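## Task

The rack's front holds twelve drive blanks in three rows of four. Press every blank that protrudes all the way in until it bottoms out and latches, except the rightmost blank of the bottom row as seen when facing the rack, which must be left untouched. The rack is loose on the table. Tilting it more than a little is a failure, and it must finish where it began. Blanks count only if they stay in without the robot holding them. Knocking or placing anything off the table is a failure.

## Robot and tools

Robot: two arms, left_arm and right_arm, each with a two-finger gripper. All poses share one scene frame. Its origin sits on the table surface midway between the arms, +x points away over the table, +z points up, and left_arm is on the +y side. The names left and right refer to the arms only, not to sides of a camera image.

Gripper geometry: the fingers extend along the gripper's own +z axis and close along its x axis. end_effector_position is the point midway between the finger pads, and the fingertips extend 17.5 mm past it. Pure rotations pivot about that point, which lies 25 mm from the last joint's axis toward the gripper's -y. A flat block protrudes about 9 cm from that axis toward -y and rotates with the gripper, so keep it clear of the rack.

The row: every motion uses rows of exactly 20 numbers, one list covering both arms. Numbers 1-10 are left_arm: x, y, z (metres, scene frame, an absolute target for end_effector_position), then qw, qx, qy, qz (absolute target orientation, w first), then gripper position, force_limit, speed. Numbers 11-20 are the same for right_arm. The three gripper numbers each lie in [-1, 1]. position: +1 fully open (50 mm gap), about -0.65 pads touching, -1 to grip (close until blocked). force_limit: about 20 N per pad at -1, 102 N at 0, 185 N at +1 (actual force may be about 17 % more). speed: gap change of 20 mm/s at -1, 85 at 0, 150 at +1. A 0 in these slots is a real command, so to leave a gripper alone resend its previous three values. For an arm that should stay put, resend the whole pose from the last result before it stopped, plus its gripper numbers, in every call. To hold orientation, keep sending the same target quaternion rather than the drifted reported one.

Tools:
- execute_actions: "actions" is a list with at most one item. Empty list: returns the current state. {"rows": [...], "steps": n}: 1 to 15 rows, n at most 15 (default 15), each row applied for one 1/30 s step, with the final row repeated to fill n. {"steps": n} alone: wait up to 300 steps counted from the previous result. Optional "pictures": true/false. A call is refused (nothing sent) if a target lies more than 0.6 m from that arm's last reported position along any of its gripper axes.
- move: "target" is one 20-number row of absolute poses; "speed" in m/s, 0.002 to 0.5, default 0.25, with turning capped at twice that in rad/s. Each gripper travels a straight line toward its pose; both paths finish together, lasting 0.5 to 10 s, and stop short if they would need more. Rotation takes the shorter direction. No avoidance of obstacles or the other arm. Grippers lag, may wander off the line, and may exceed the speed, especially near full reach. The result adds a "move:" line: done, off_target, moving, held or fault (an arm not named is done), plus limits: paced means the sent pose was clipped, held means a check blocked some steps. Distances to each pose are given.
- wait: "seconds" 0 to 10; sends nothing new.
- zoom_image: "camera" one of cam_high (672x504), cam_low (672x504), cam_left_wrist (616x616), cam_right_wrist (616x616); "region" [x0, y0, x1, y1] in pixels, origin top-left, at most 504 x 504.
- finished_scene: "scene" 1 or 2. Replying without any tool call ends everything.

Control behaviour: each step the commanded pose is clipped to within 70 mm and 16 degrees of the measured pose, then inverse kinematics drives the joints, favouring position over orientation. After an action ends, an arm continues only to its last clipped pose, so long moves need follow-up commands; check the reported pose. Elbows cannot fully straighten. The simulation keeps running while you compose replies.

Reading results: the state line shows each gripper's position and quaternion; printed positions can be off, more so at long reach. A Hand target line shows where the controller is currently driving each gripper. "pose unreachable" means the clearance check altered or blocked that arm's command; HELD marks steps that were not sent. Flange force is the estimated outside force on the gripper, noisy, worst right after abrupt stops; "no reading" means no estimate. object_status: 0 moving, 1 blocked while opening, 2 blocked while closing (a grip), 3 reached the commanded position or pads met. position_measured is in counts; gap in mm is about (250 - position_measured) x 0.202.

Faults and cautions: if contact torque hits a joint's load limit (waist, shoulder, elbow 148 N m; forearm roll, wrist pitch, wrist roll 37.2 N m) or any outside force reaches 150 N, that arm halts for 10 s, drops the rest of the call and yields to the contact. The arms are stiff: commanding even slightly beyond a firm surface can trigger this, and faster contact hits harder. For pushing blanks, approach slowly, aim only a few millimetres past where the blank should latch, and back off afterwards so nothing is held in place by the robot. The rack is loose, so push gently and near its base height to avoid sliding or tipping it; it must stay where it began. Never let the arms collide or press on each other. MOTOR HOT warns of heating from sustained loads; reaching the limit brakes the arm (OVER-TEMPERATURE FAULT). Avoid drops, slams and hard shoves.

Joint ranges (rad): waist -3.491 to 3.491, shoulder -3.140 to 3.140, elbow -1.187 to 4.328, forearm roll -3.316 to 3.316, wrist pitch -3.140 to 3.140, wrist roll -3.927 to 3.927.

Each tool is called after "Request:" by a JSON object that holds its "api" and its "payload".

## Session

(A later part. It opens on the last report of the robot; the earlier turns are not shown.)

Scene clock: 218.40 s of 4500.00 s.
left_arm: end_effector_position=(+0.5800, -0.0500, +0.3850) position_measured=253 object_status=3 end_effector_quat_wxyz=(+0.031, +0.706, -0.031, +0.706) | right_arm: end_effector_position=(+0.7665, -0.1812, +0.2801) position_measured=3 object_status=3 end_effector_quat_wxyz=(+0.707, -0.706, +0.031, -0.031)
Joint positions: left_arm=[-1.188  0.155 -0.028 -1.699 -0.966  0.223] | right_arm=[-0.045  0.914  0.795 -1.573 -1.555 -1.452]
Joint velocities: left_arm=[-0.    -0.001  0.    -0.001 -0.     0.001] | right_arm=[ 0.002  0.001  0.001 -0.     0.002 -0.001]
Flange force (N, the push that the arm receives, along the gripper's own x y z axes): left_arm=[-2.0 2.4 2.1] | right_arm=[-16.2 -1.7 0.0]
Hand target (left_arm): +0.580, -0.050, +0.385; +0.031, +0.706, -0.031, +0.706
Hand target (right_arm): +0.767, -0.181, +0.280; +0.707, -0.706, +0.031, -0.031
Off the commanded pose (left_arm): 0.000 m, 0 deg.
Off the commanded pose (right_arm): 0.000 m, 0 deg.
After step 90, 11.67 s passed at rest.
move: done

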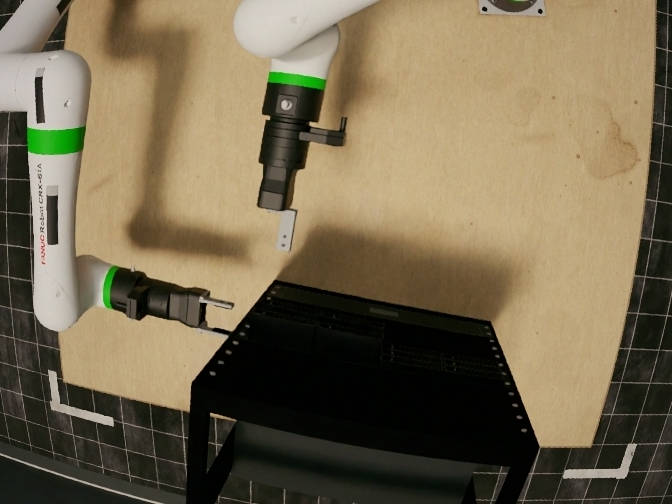

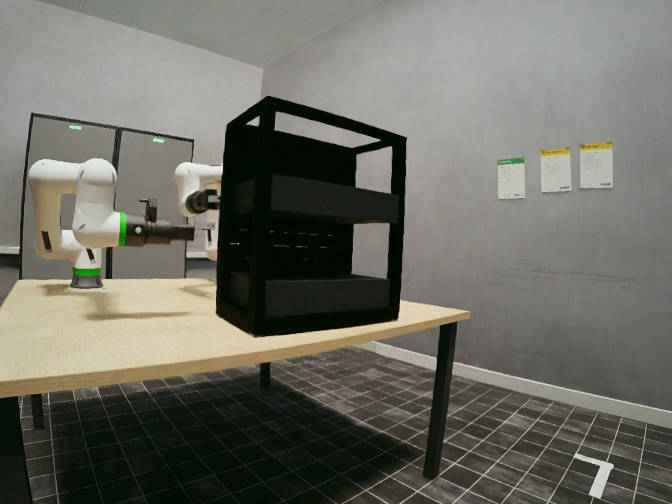

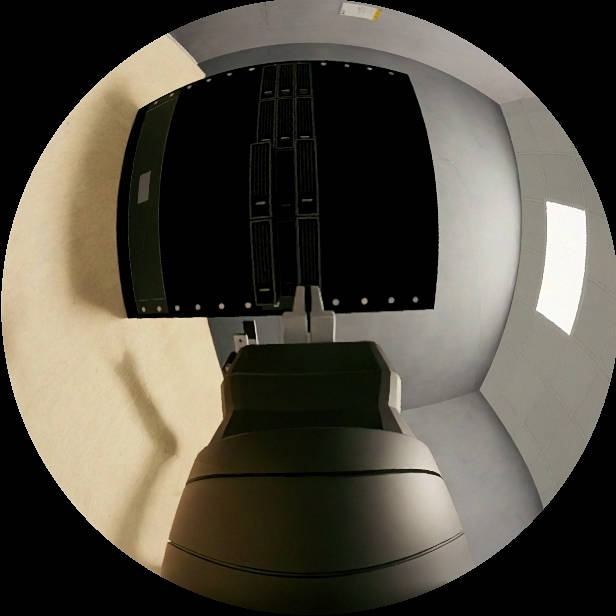

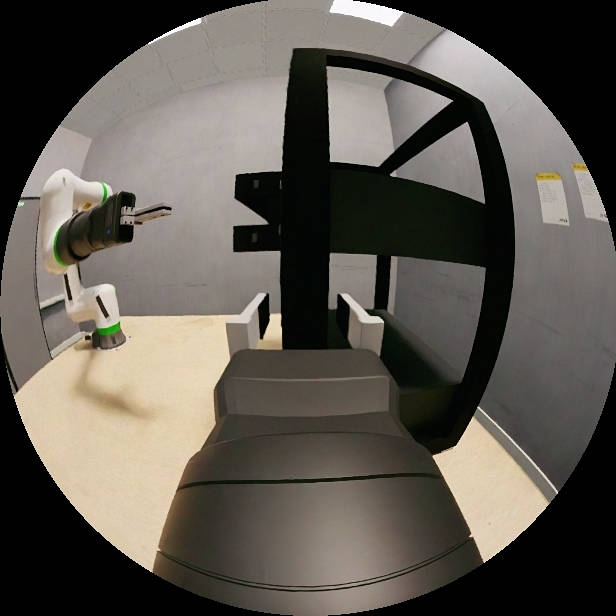

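Request:
{"api": "move", "payload": {"target": [0.58, -0.05, 0.385, 0.0308, 0.7064, -0.0308, 0.7064, -1, 0, 0, 0.7714, -0.1262, 0.262, 0.7064, -0.7064, 0.0308, -0.0308, 1, 0, 0], "speed": 0.04}}

Request:
{"api": "zoom_image", "payload": {"camera": "cam_right_wrist", "region": [200, 150, 420, 370]}}

Request:
{"api": "zoom_image", "payload": {"camera": "cam_left_wrist", "region": [180, 130, 420, 370]}}

Scene clock: 228.37 s of 4500.00 s.
left_arm: end_effector_position=(+0.5800, -0.0500, +0.3850) position_measured=253 object_status=3 end_effector_quat_wxyz=(+0.031, +0.706, -0.031, +0.706) | right_arm: end_effector_position=(+0.7714, -0.1263, +0.2621) position_measured=3 object_status=3 end_effector_quat_wxyz=(+0.706, -0.706, +0.031, -0.031)
Joint positions: left_arm=[-1.188  0.155 -0.028 -1.699 -0.966  0.223] | right_arm=[ 0.027  0.943  0.802 -1.583 -1.483 -1.43 ]
Joint velocities: left_arm=[-0.002  0.     0.     0.001 -0.     0.001] | right_arm=[ 0.001  0.     0.001 -0.     0.002  0.001]
Flange force (N, the push that the arm receives, along the gripper's own x y z axes): left_arm=[-3.3 2.2 2.5] | right_arm=[-15.3 -1.1 0.7]
Hand target (left_arm): +0.580, -0.050, +0.385; +0.031, +0.706, -0.031, +0.706
Hand target (right_arm): +0.771, -0.126, +0.262; +0.706, -0.706, +0.031, -0.031
Off the commanded pose (left_arm): 0.000 m, 0 deg.
Off the commanded pose (right_arm): 0.000 m, 0 deg.
After step 90, 5.23 s passed at rest.
move: done

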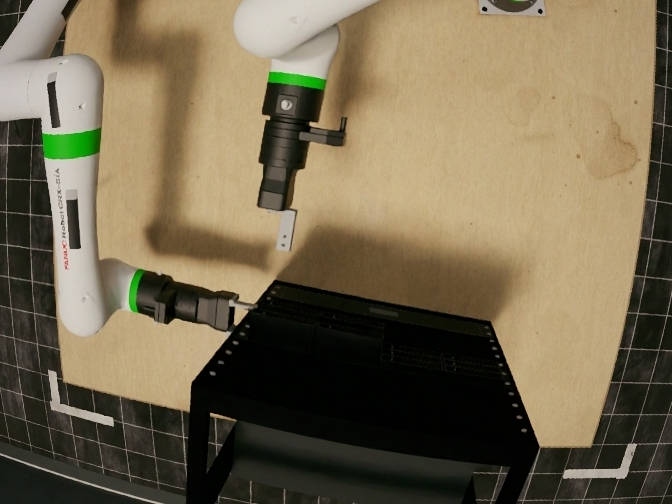

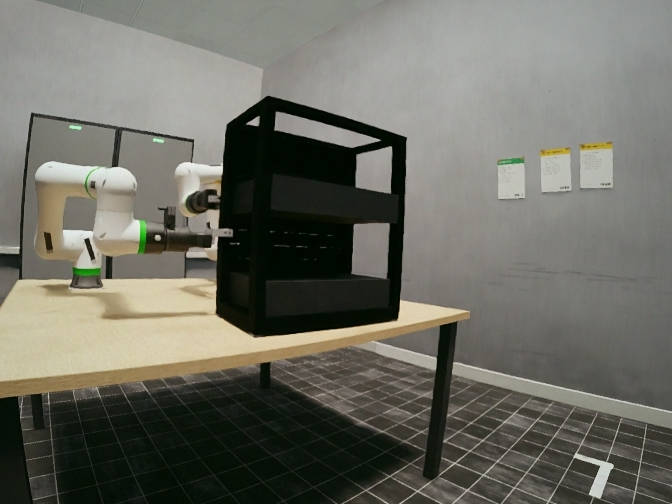

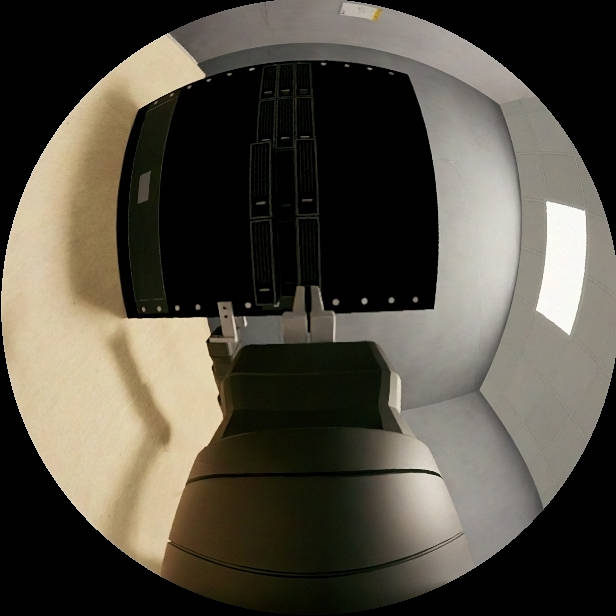

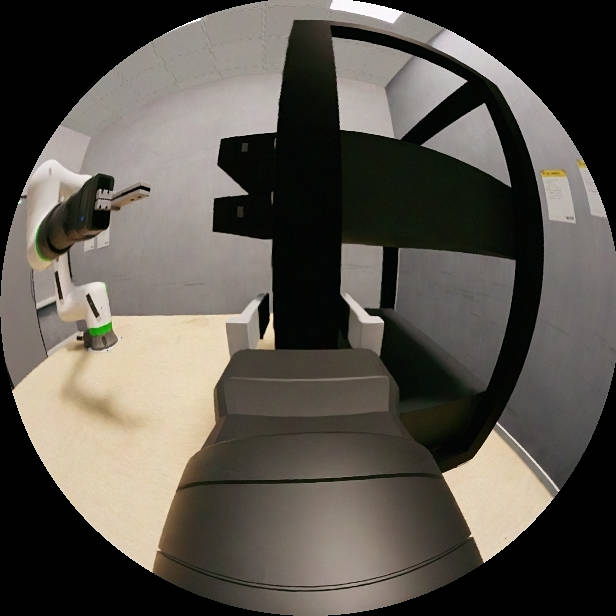

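Region (200, 150, 420, 370) of cam_right_wrist's 616x616 image, scaled by 2.291, with more detail than that image has.

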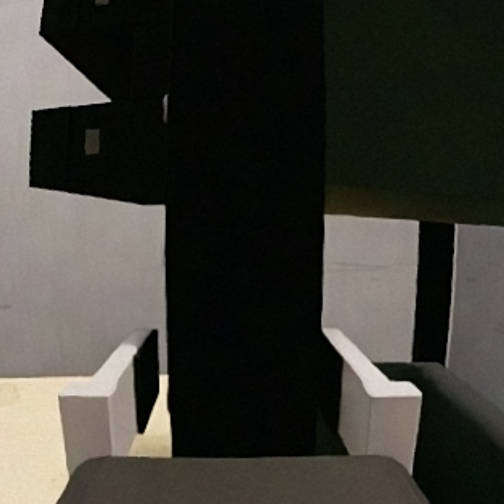

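Region (180, 130, 420, 370) of cam_left_wrist's 616x616 image, scaled by 2.100, with more detail than that image has.

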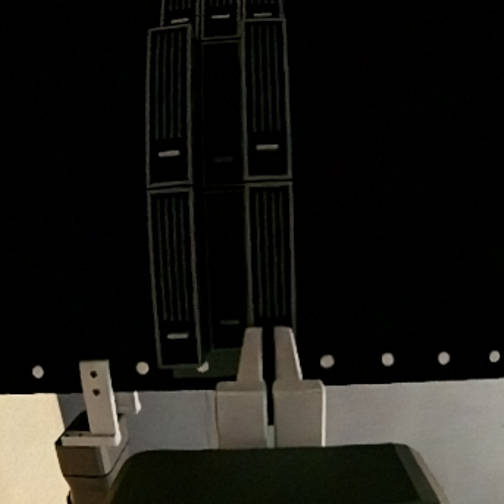

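Request:
{"api": "move", "payload": {"target": [0.58, -0.05, 0.385, 0.0308, 0.7064, -0.0308, 0.7064, -1, 0, 0, 0.7724, -0.1263, 0.272, 0.7064, -0.7064, 0.0308, -0.0308, 1, 0, 0], "speed": 0.03}}

Request:
{"api": "move", "payload": {"target": [0.58, -0.05, 0.385, 0.0308, 0.7064, -0.0308, 0.7064, -1, 0, 0, 0.7724, -0.1263, 0.272, 0.7064, -0.7064, 0.0308, -0.0308, -1, 0.2, -1], "speed": 0.03}}

Scene clock: 238.37 s of 4500.00 s.
left_arm: end_effector_position=(+0.5800, -0.0500, +0.3850) position_measured=253 object_status=3 end_effector_quat_wxyz=(+0.031, +0.706, -0.031, +0.706) | right_arm: end_effector_position=(+0.7724, -0.1263, +0.2719) position_measured=3 object_status=3 end_effector_quat_wxyz=(+0.706, -0.706, +0.031, -0.031)
Joint positions: left_arm=[-1.188  0.155 -0.028 -1.699 -0.966  0.223] | right_arm=[ 0.028  0.934  0.81  -1.582 -1.483 -1.447]
Joint velocities: left_arm=[ 0.     0.001 -0.    -0.001 -0.     0.002] | right_arm=[-0.    -0.001  0.001  0.    -0.001 -0.002]
Flange force (N, the push that the arm receives, along the gripper's own x y z axes): left_arm=[-1.2 2.7 3.0] | right_arm=[-13.3 -0.9 -1.8]
Hand target (left_arm): +0.580, -0.050, +0.385; +0.031, +0.706, -0.031, +0.706
Hand target (right_arm): +0.772, -0.126, +0.272; +0.706, -0.706, +0.031, -0.031
Off the commanded pose (left_arm): 0.000 m, 0 deg.
Off the commanded pose (right_arm): 0.000 m, 0 deg.
After step 90, 6.27 s passed at rest.
move: done

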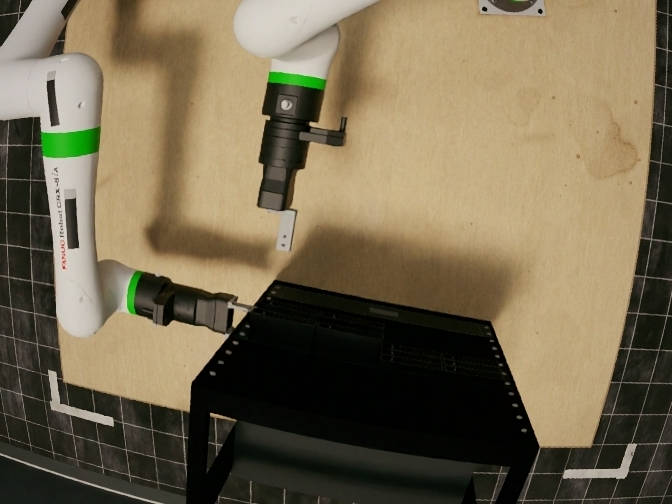

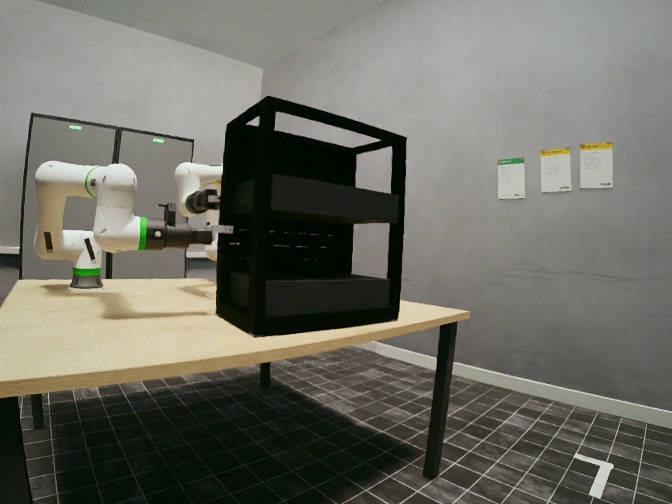

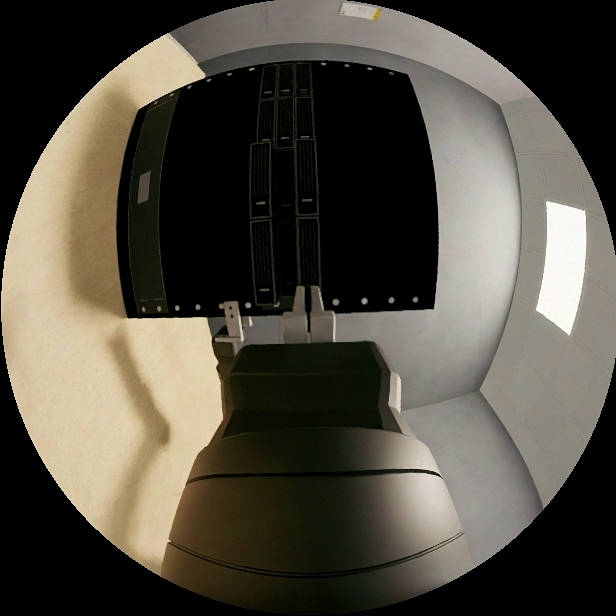

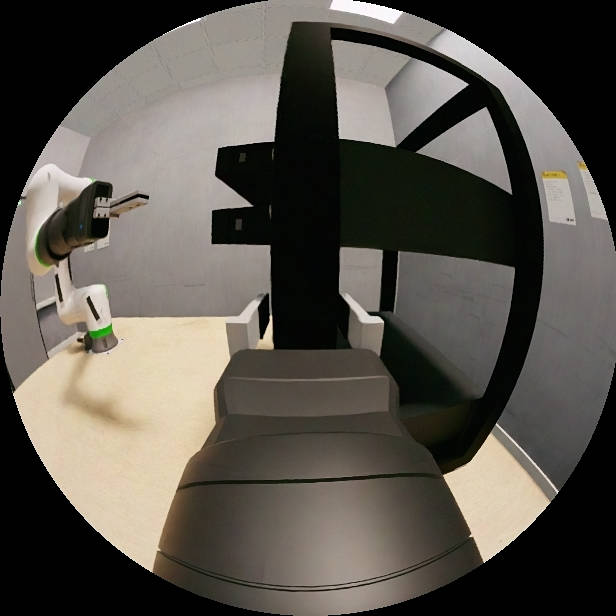

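Scene clock: 239.07 s of 4500.00 s.
left_arm: end_effector_position=(+0.5800, -0.0500, +0.3850) position_measured=253 object_status=3 end_effector_quat_wxyz=(+0.031, +0.706, -0.031, +0.706) | right_arm: end_effector_position=(+0.7724, -0.1263, +0.2720) position_measured=48 object_status=2 end_effector_quat_wxyz=(+0.706, -0.706, +0.031, -0.031)
Joint positions: left_arm=[-1.188  0.155 -0.028 -1.699 -0.966  0.223] | right_arm=[ 0.028  0.934  0.81  -1.582 -1.482 -1.447]
Joint velocities: left_arm=[ 0.    -0.001  0.     0.001 -0.    -0.001] | right_arm=[ 0.     0.001 -0.001  0.    -0.001  0.001]
Flange force (N, the push that the arm receives, along the gripper's own x y z axes): left_arm=[-2.2 1.5 2.3] | right_arm=[-12.4 -1.6 -1.3]
Hand target (left_arm): +0.580, -0.050, +0.385; +0.031, +0.706, -0.031, +0.706
Hand target (right_arm): +0.772, -0.126, +0.272; +0.706, -0.706, +0.031, -0.031
Off the commanded pose (left_arm): 0.000 m, 0 deg.
Off the commanded pose (right_arm): 0.000 m, 0 deg.
move: done

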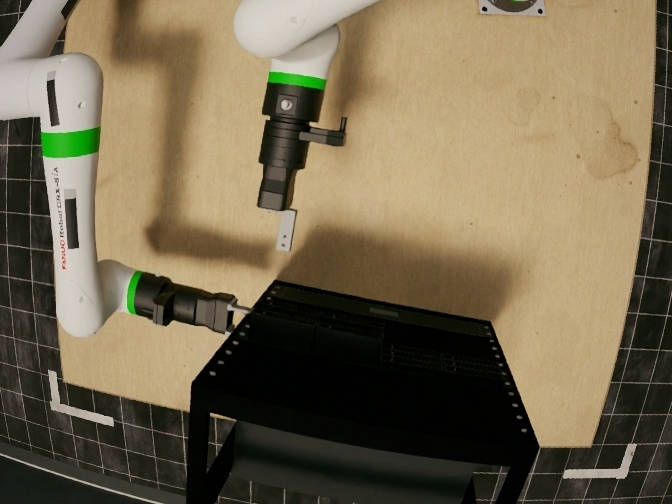

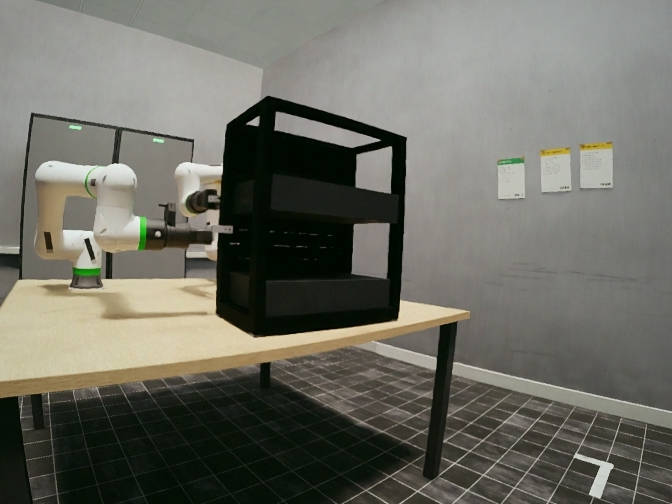

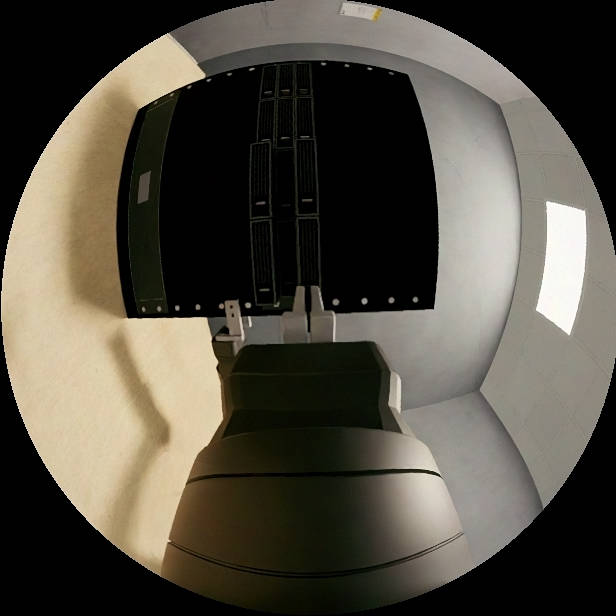

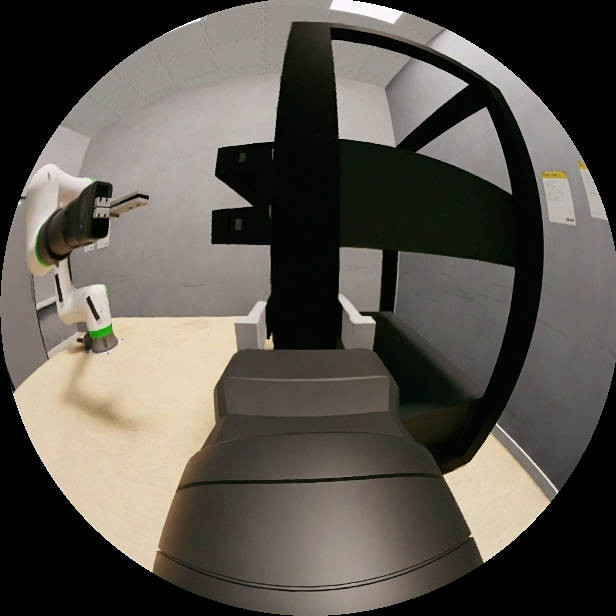

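Request:
{"api": "move", "payload": {"target": [0.668, -0.024, 0.385, 0.0308, 0.7064, -0.0308, 0.7064, -1, 0, 0, 0.7724, -0.1263, 0.272, 0.7064, -0.7064, 0.0308, -0.0308, -1, 0.2, -1], "speed": 0.08}}

Request:
{"api": "zoom_image", "payload": {"camera": "cam_left_wrist", "region": [180, 130, 420, 370]}}

Request:
{"api": "zoom_image", "payload": {"camera": "cam_right_wrist", "region": [120, 100, 360, 340]}}

Scene clock: 250.07 s of 4500.00 s.
left_arm: end_effector_position=(+0.6679, -0.0241, +0.3851) position_measured=253 object_status=3 end_effector_quat_wxyz=(+0.031, +0.706, -0.031, +0.707) | right_arm: end_effector_position=(+0.7724, -0.1263, +0.2720) position_measured=48 object_status=2 end_effector_quat_wxyz=(+0.706, -0.706, +0.031, -0.031)
Joint positions: left_arm=[-1.018  0.23   0.06  -1.74  -0.798  0.24 ] | right_arm=[ 0.028  0.934  0.81  -1.582 -1.483 -1.447]
Joint velocities: left_arm=[ 0.002  0.002  0.002  0.001  0.003 -0.   ] | right_arm=[ 0.    -0.001  0.    -0.    -0.    -0.   ]
Flange force (N, the push that the arm receives, along the gripper's own x y z axes): left_arm=[-1.5 2.7 3.4] | right_arm=[-8.1 -1.6 -0.8]
Hand target (left_arm): +0.668, -0.024, +0.385; +0.031, +0.706, -0.031, +0.707
Hand target (right_arm): +0.772, -0.126, +0.272; +0.706, -0.706, +0.031, -0.031
Off the commanded pose (left_arm): 0.000 m, 0 deg.
Off the commanded pose (right_arm): 0.000 m, 0 deg.
After step 90, 6.47 s passed at rest.
move: done

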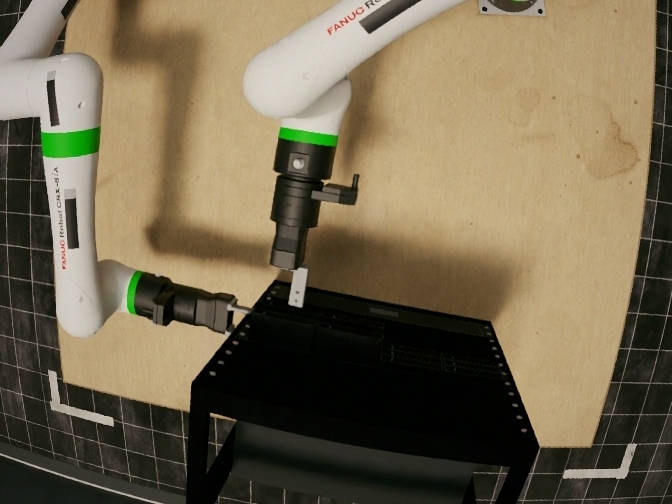

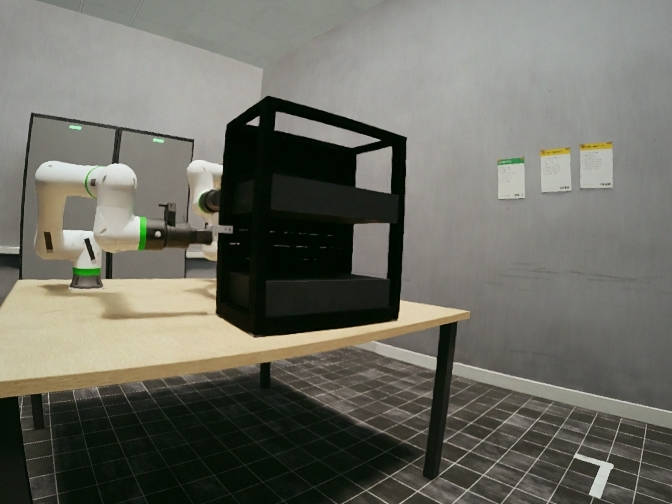

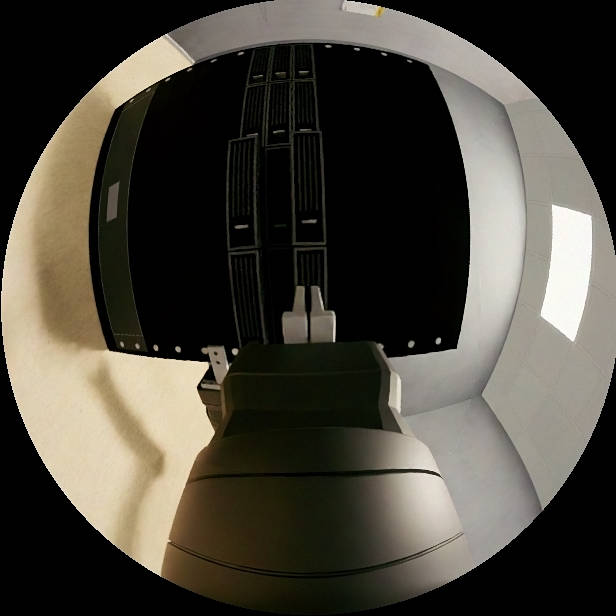

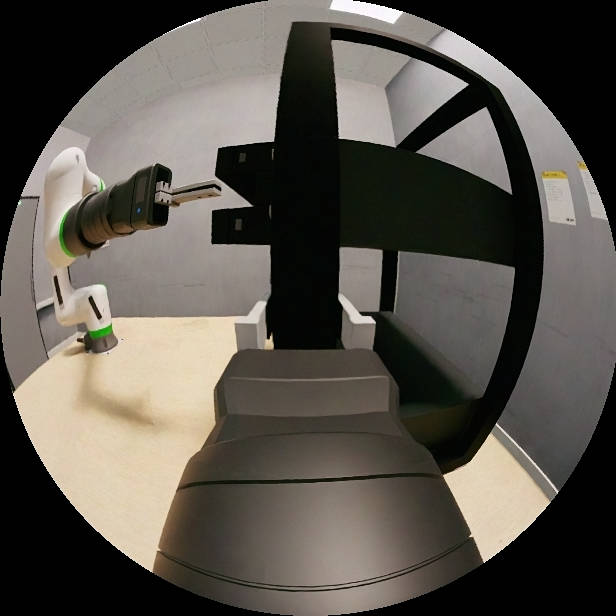

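Region (180, 130, 420, 370) of cam_left_wrist's 616x616 image, scaled by 2.100, with more detail than that image has.

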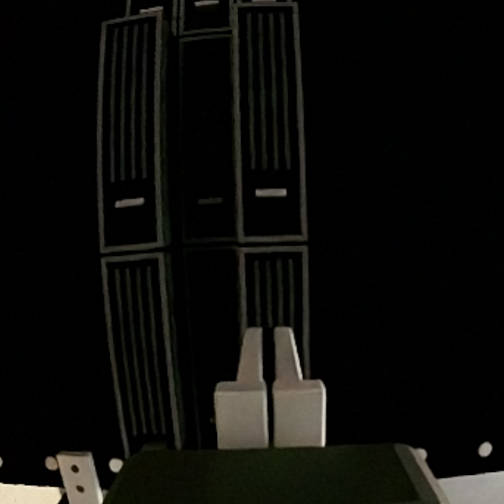

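Region (120, 100, 360, 340) of cam_right_wrist's 616x616 image, scaled by 2.100, with more detail than that image has.

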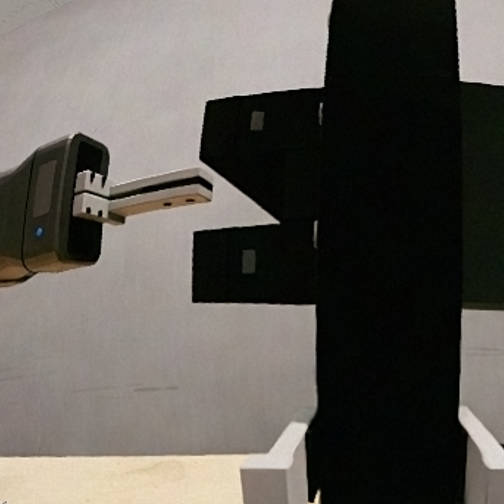

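Request:
{"api": "move", "payload": {"target": [0.6862, -0.0457, 0.387, 0.0308, 0.7064, -0.0308, 0.7064, -1, 0, 0, 0.7724, -0.1263, 0.272, 0.7064, -0.7064, 0.0308, -0.0308, -1, 0.2, -1], "speed": 0.04}}

Request:
{"api": "zoom_image", "payload": {"camera": "cam_high", "region": [200, 260, 440, 420]}}

Scene clock: 260.43 s of 4500.00 s.
left_arm: end_effector_position=(+0.6862, -0.0457, +0.3870) position_measured=253 object_status=3 end_effector_quat_wxyz=(+0.031, +0.706, -0.031, +0.706) | right_arm: end_effector_position=(+0.7724, -0.1263, +0.2720) position_measured=48 object_status=2 end_effector_quat_wxyz=(+0.706, -0.706, +0.031, -0.031)
Joint positions: left_arm=[-1.013  0.291  0.143 -1.72  -0.789  0.21 ] | right_arm=[ 0.028  0.934  0.81  -1.582 -1.483 -1.447]
Joint velocities: left_arm=[ 0.001  0.003  0.003 -0.     0.001 -0.002] | right_arm=[-0.     0.002  0.    -0.     0.001  0.002]
Flange force (N, the push that the arm receives, along the gripper's own x y z axes): left_arm=[-3.0 0.3 3.2] | right_arm=[-15.4 -1.2 -1.9]
Hand target (left_arm): +0.686, -0.046, +0.387; +0.031, +0.706, -0.031, +0.706
Hand target (right_arm): +0.772, -0.126, +0.272; +0.706, -0.706, +0.031, -0.031
Off the commanded pose (left_arm): 0.000 m, 0 deg.
Off the commanded pose (right_arm): 0.000 m, 0 deg.
After step 90, 6.37 s passed at rest.
move: done

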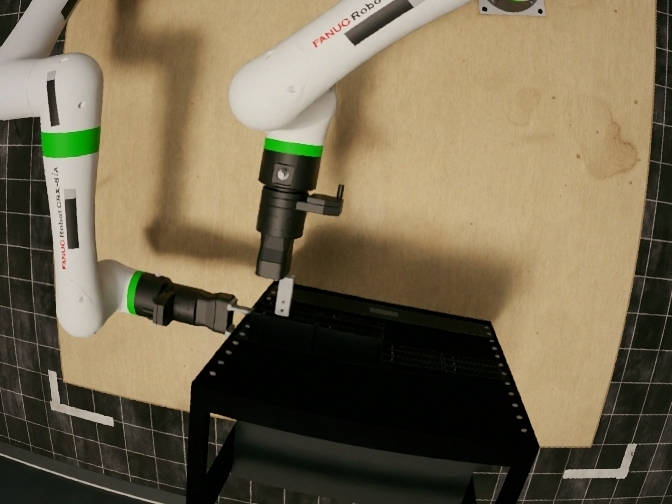

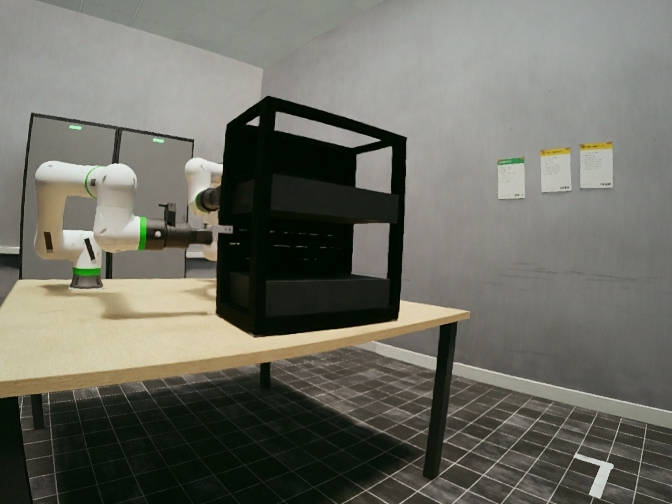

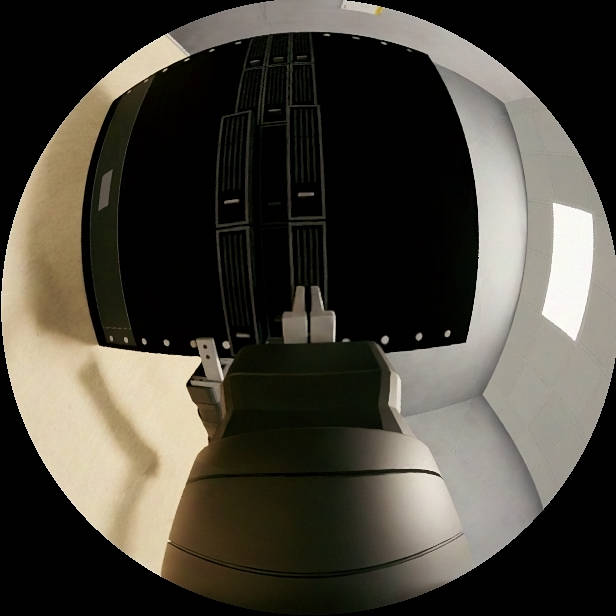

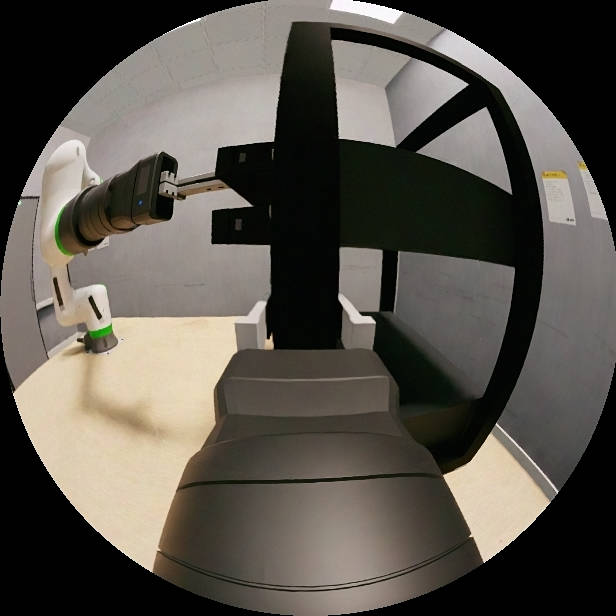

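Region (200, 260, 440, 420) of cam_high's 672x504 image, scaled by 2.100, with more detail than that image has.

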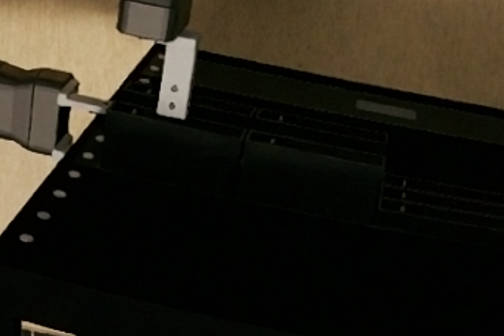

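Request:
{"api": "move", "payload": {"target": [0.7061, -0.0474, 0.387, 0.0308, 0.7064, -0.0308, 0.7064, -1, 0, 0, 0.7724, -0.1263, 0.272, 0.7064, -0.7064, 0.0308, -0.0308, -1, 0.2, -1], "speed": 0.02}}

Scene clock: 266.60 s of 4500.00 s.
left_arm: end_effector_position=(+0.7060, -0.0474, +0.3870) position_measured=253 object_status=3 end_effector_quat_wxyz=(+0.031, +0.706, -0.031, +0.706) | right_arm: end_effector_position=(+0.7724, -0.1263, +0.2720) position_measured=48 object_status=2 end_effector_quat_wxyz=(+0.706, -0.706, +0.031, -0.031)
Joint positions: left_arm=[-0.986  0.324  0.186 -1.717 -0.762  0.201] | right_arm=[ 0.028  0.934  0.81  -1.582 -1.483 -1.447]
Joint velocities: left_arm=[ 0.001  0.002  0.002 -0.001  0.001  0.   ] | right_arm=[-0.    -0.     0.001 -0.    -0.    -0.001]
Flange force (N, the push that the arm receives, along the gripper's own x y z axes): left_arm=[-0.2 0.5 -8.1] | right_arm=[-11.9 -2.1 0.2]
Hand target (left_arm): +0.706, -0.047, +0.387; +0.031, +0.706, -0.031, +0.706
Hand target (right_arm): +0.772, -0.126, +0.272; +0.706, -0.706, +0.031, -0.031
Off the commanded pose (left_arm): 0.000 m, 0 deg.
Off the commanded pose (right_arm): 0.000 m, 0 deg.
After step 90, 1.90 s passed at rest.
move: done

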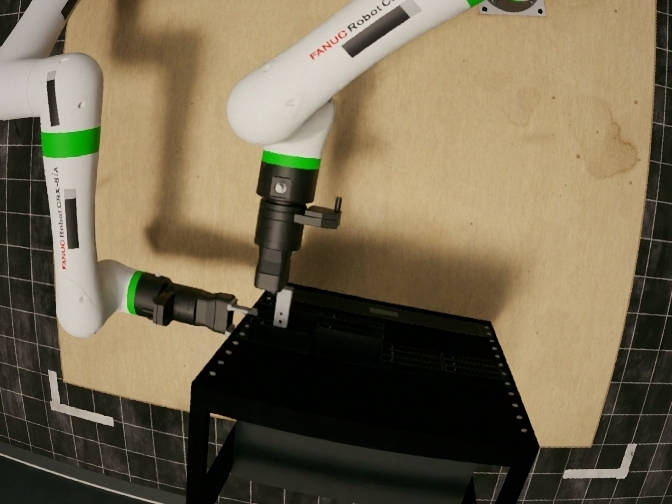

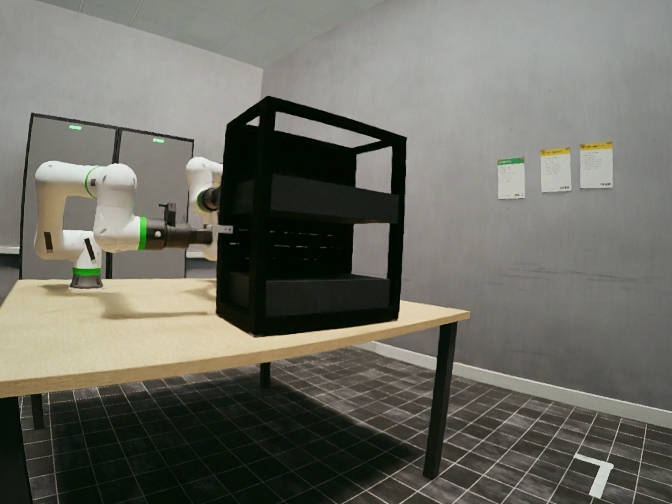

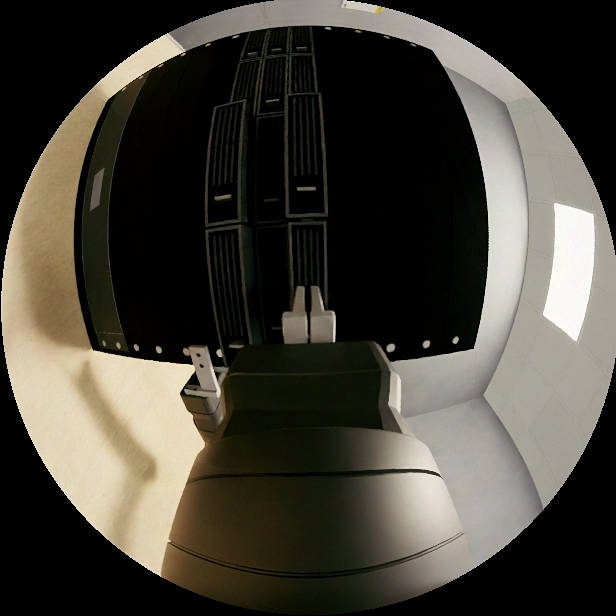

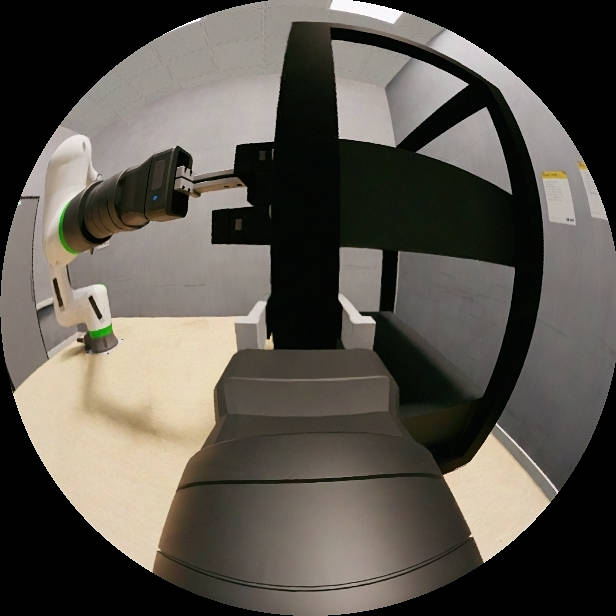

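Request:
{"api": "move", "payload": {"target": [0.7260, -0.0492, 0.387, 0.0308, 0.7064, -0.0308, 0.7064, -1, 0, 0, 0.7724, -0.1263, 0.272, 0.7064, -0.7064, 0.0308, -0.0308, -1, 0.2, -1], "speed": 0.02}}

Request:
{"api": "zoom_image", "payload": {"camera": "cam_right_wrist", "region": [120, 100, 360, 340]}}

Scene clock: 274.87 s of 4500.00 s.
left_arm: end_effector_position=(+0.7258, -0.0492, +0.3871) position_measured=253 object_status=3 end_effector_quat_wxyz=(+0.031, +0.706, -0.031, +0.706) | right_arm: end_effector_position=(+0.7724, -0.1263, +0.2720) position_measured=48 object_status=2 end_effector_quat_wxyz=(+0.706, -0.706, +0.031, -0.031)
Joint positions: left_arm=[-0.961  0.358  0.232 -1.712 -0.735  0.189] | right_arm=[ 0.028  0.934  0.81  -1.582 -1.483 -1.447]
Joint velocities: left_arm=[ 0.002  0.001  0.003 -0.001  0.002 -0.   ] | right_arm=[ 0.     0.    -0.001  0.     0.    -0.001]
Flange force (N, the push that the arm receives, along the gripper's own x y z axes): left_arm=[4.5 -8.4 -71.3] | right_arm=[2.0 -3.4 2.1]
Hand target (left_arm): +0.726, -0.049, +0.387; +0.031, +0.706, -0.031, +0.706
Hand target (right_arm): +0.772, -0.126, +0.272; +0.706, -0.706, +0.031, -0.031
Off the commanded pose (left_arm): 0.000 m, 0 deg.
Off the commanded pose (right_arm): 0.000 m, 0 deg.
After step 90, 4.00 s passed at rest.
move: done

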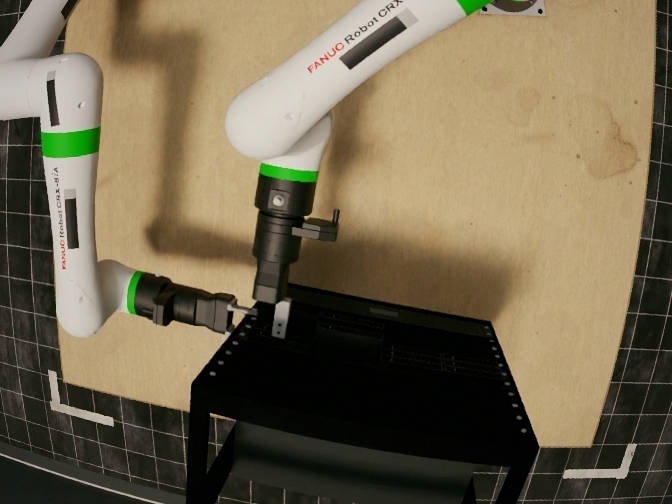

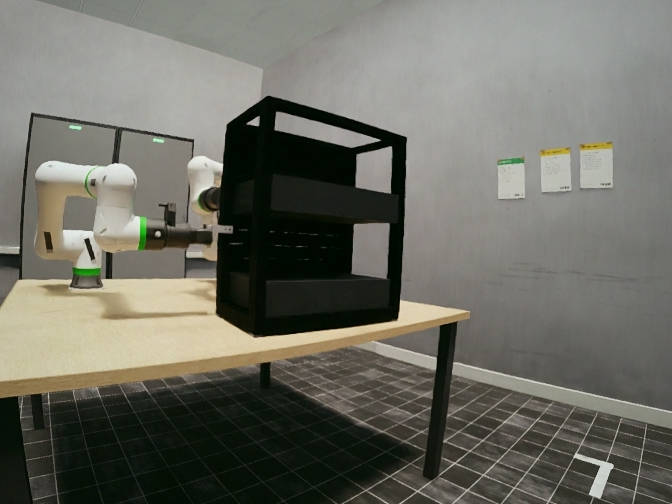

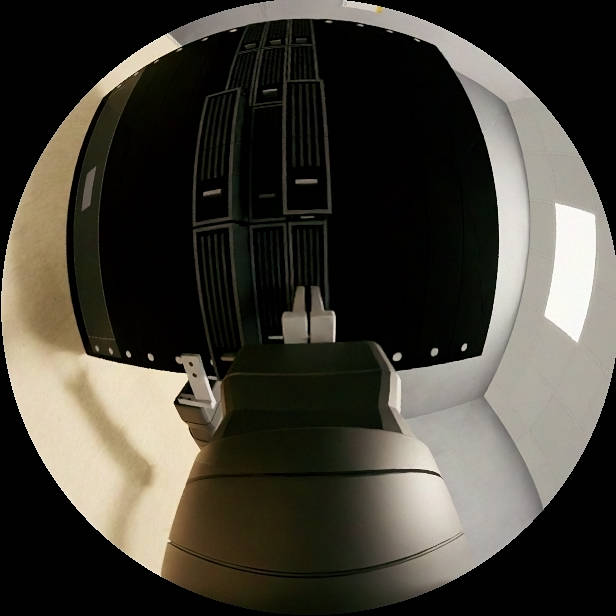

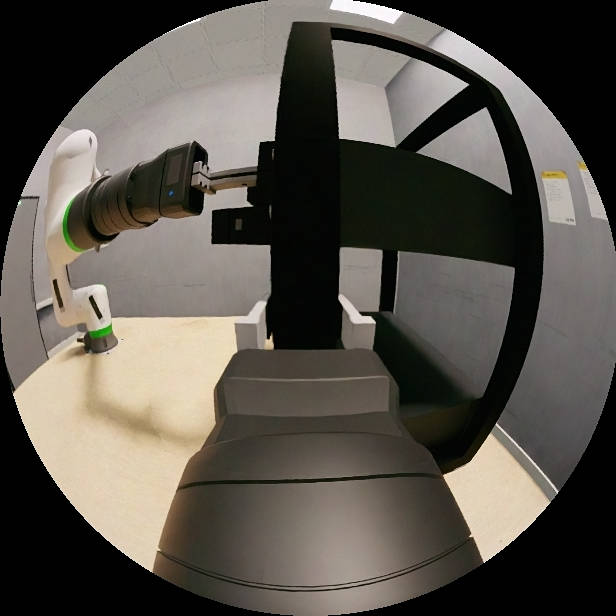

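Region (120, 100, 360, 340) of cam_right_wrist's 616x616 image, scaled by 2.100, with more detail than that image has.

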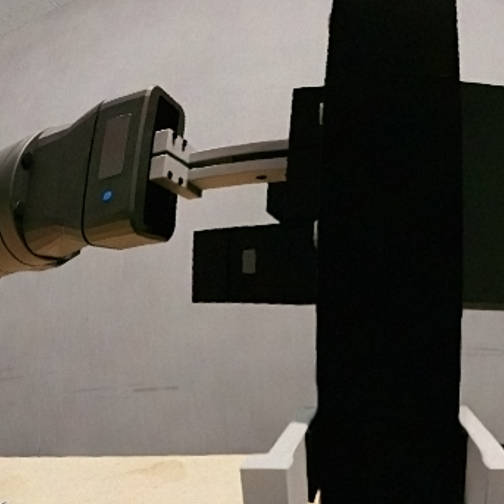

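Request:
{"api": "zoom_image", "payload": {"camera": "cam_left_wrist", "region": [180, 150, 400, 370]}}

Request:
{"api": "zoom_image", "payload": {"camera": "cam_right_wrist", "region": [200, 120, 320, 260]}}

Region (180, 150, 400, 370) of cam_left_wrist's 616x616 image, scaled by 2.291, with more detail than that image has.

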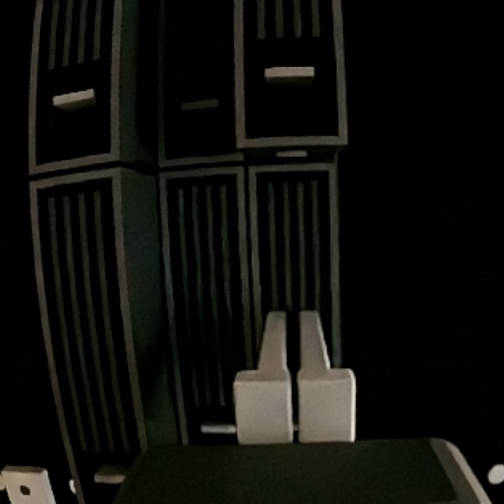

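Region (200, 120, 320, 260) of cam_right_wrist's 616x616 image, scaled by 3.600, with more detail than that image has; it fills the left 432 columns of this view, and the rest is white.

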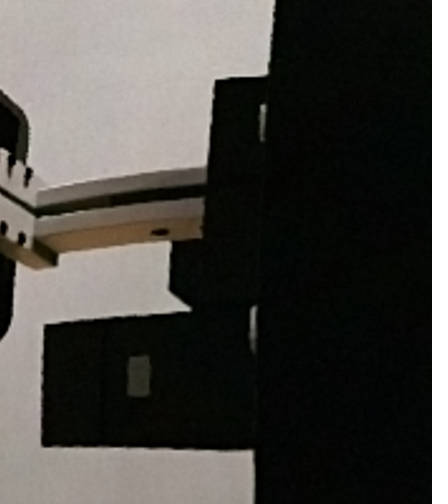

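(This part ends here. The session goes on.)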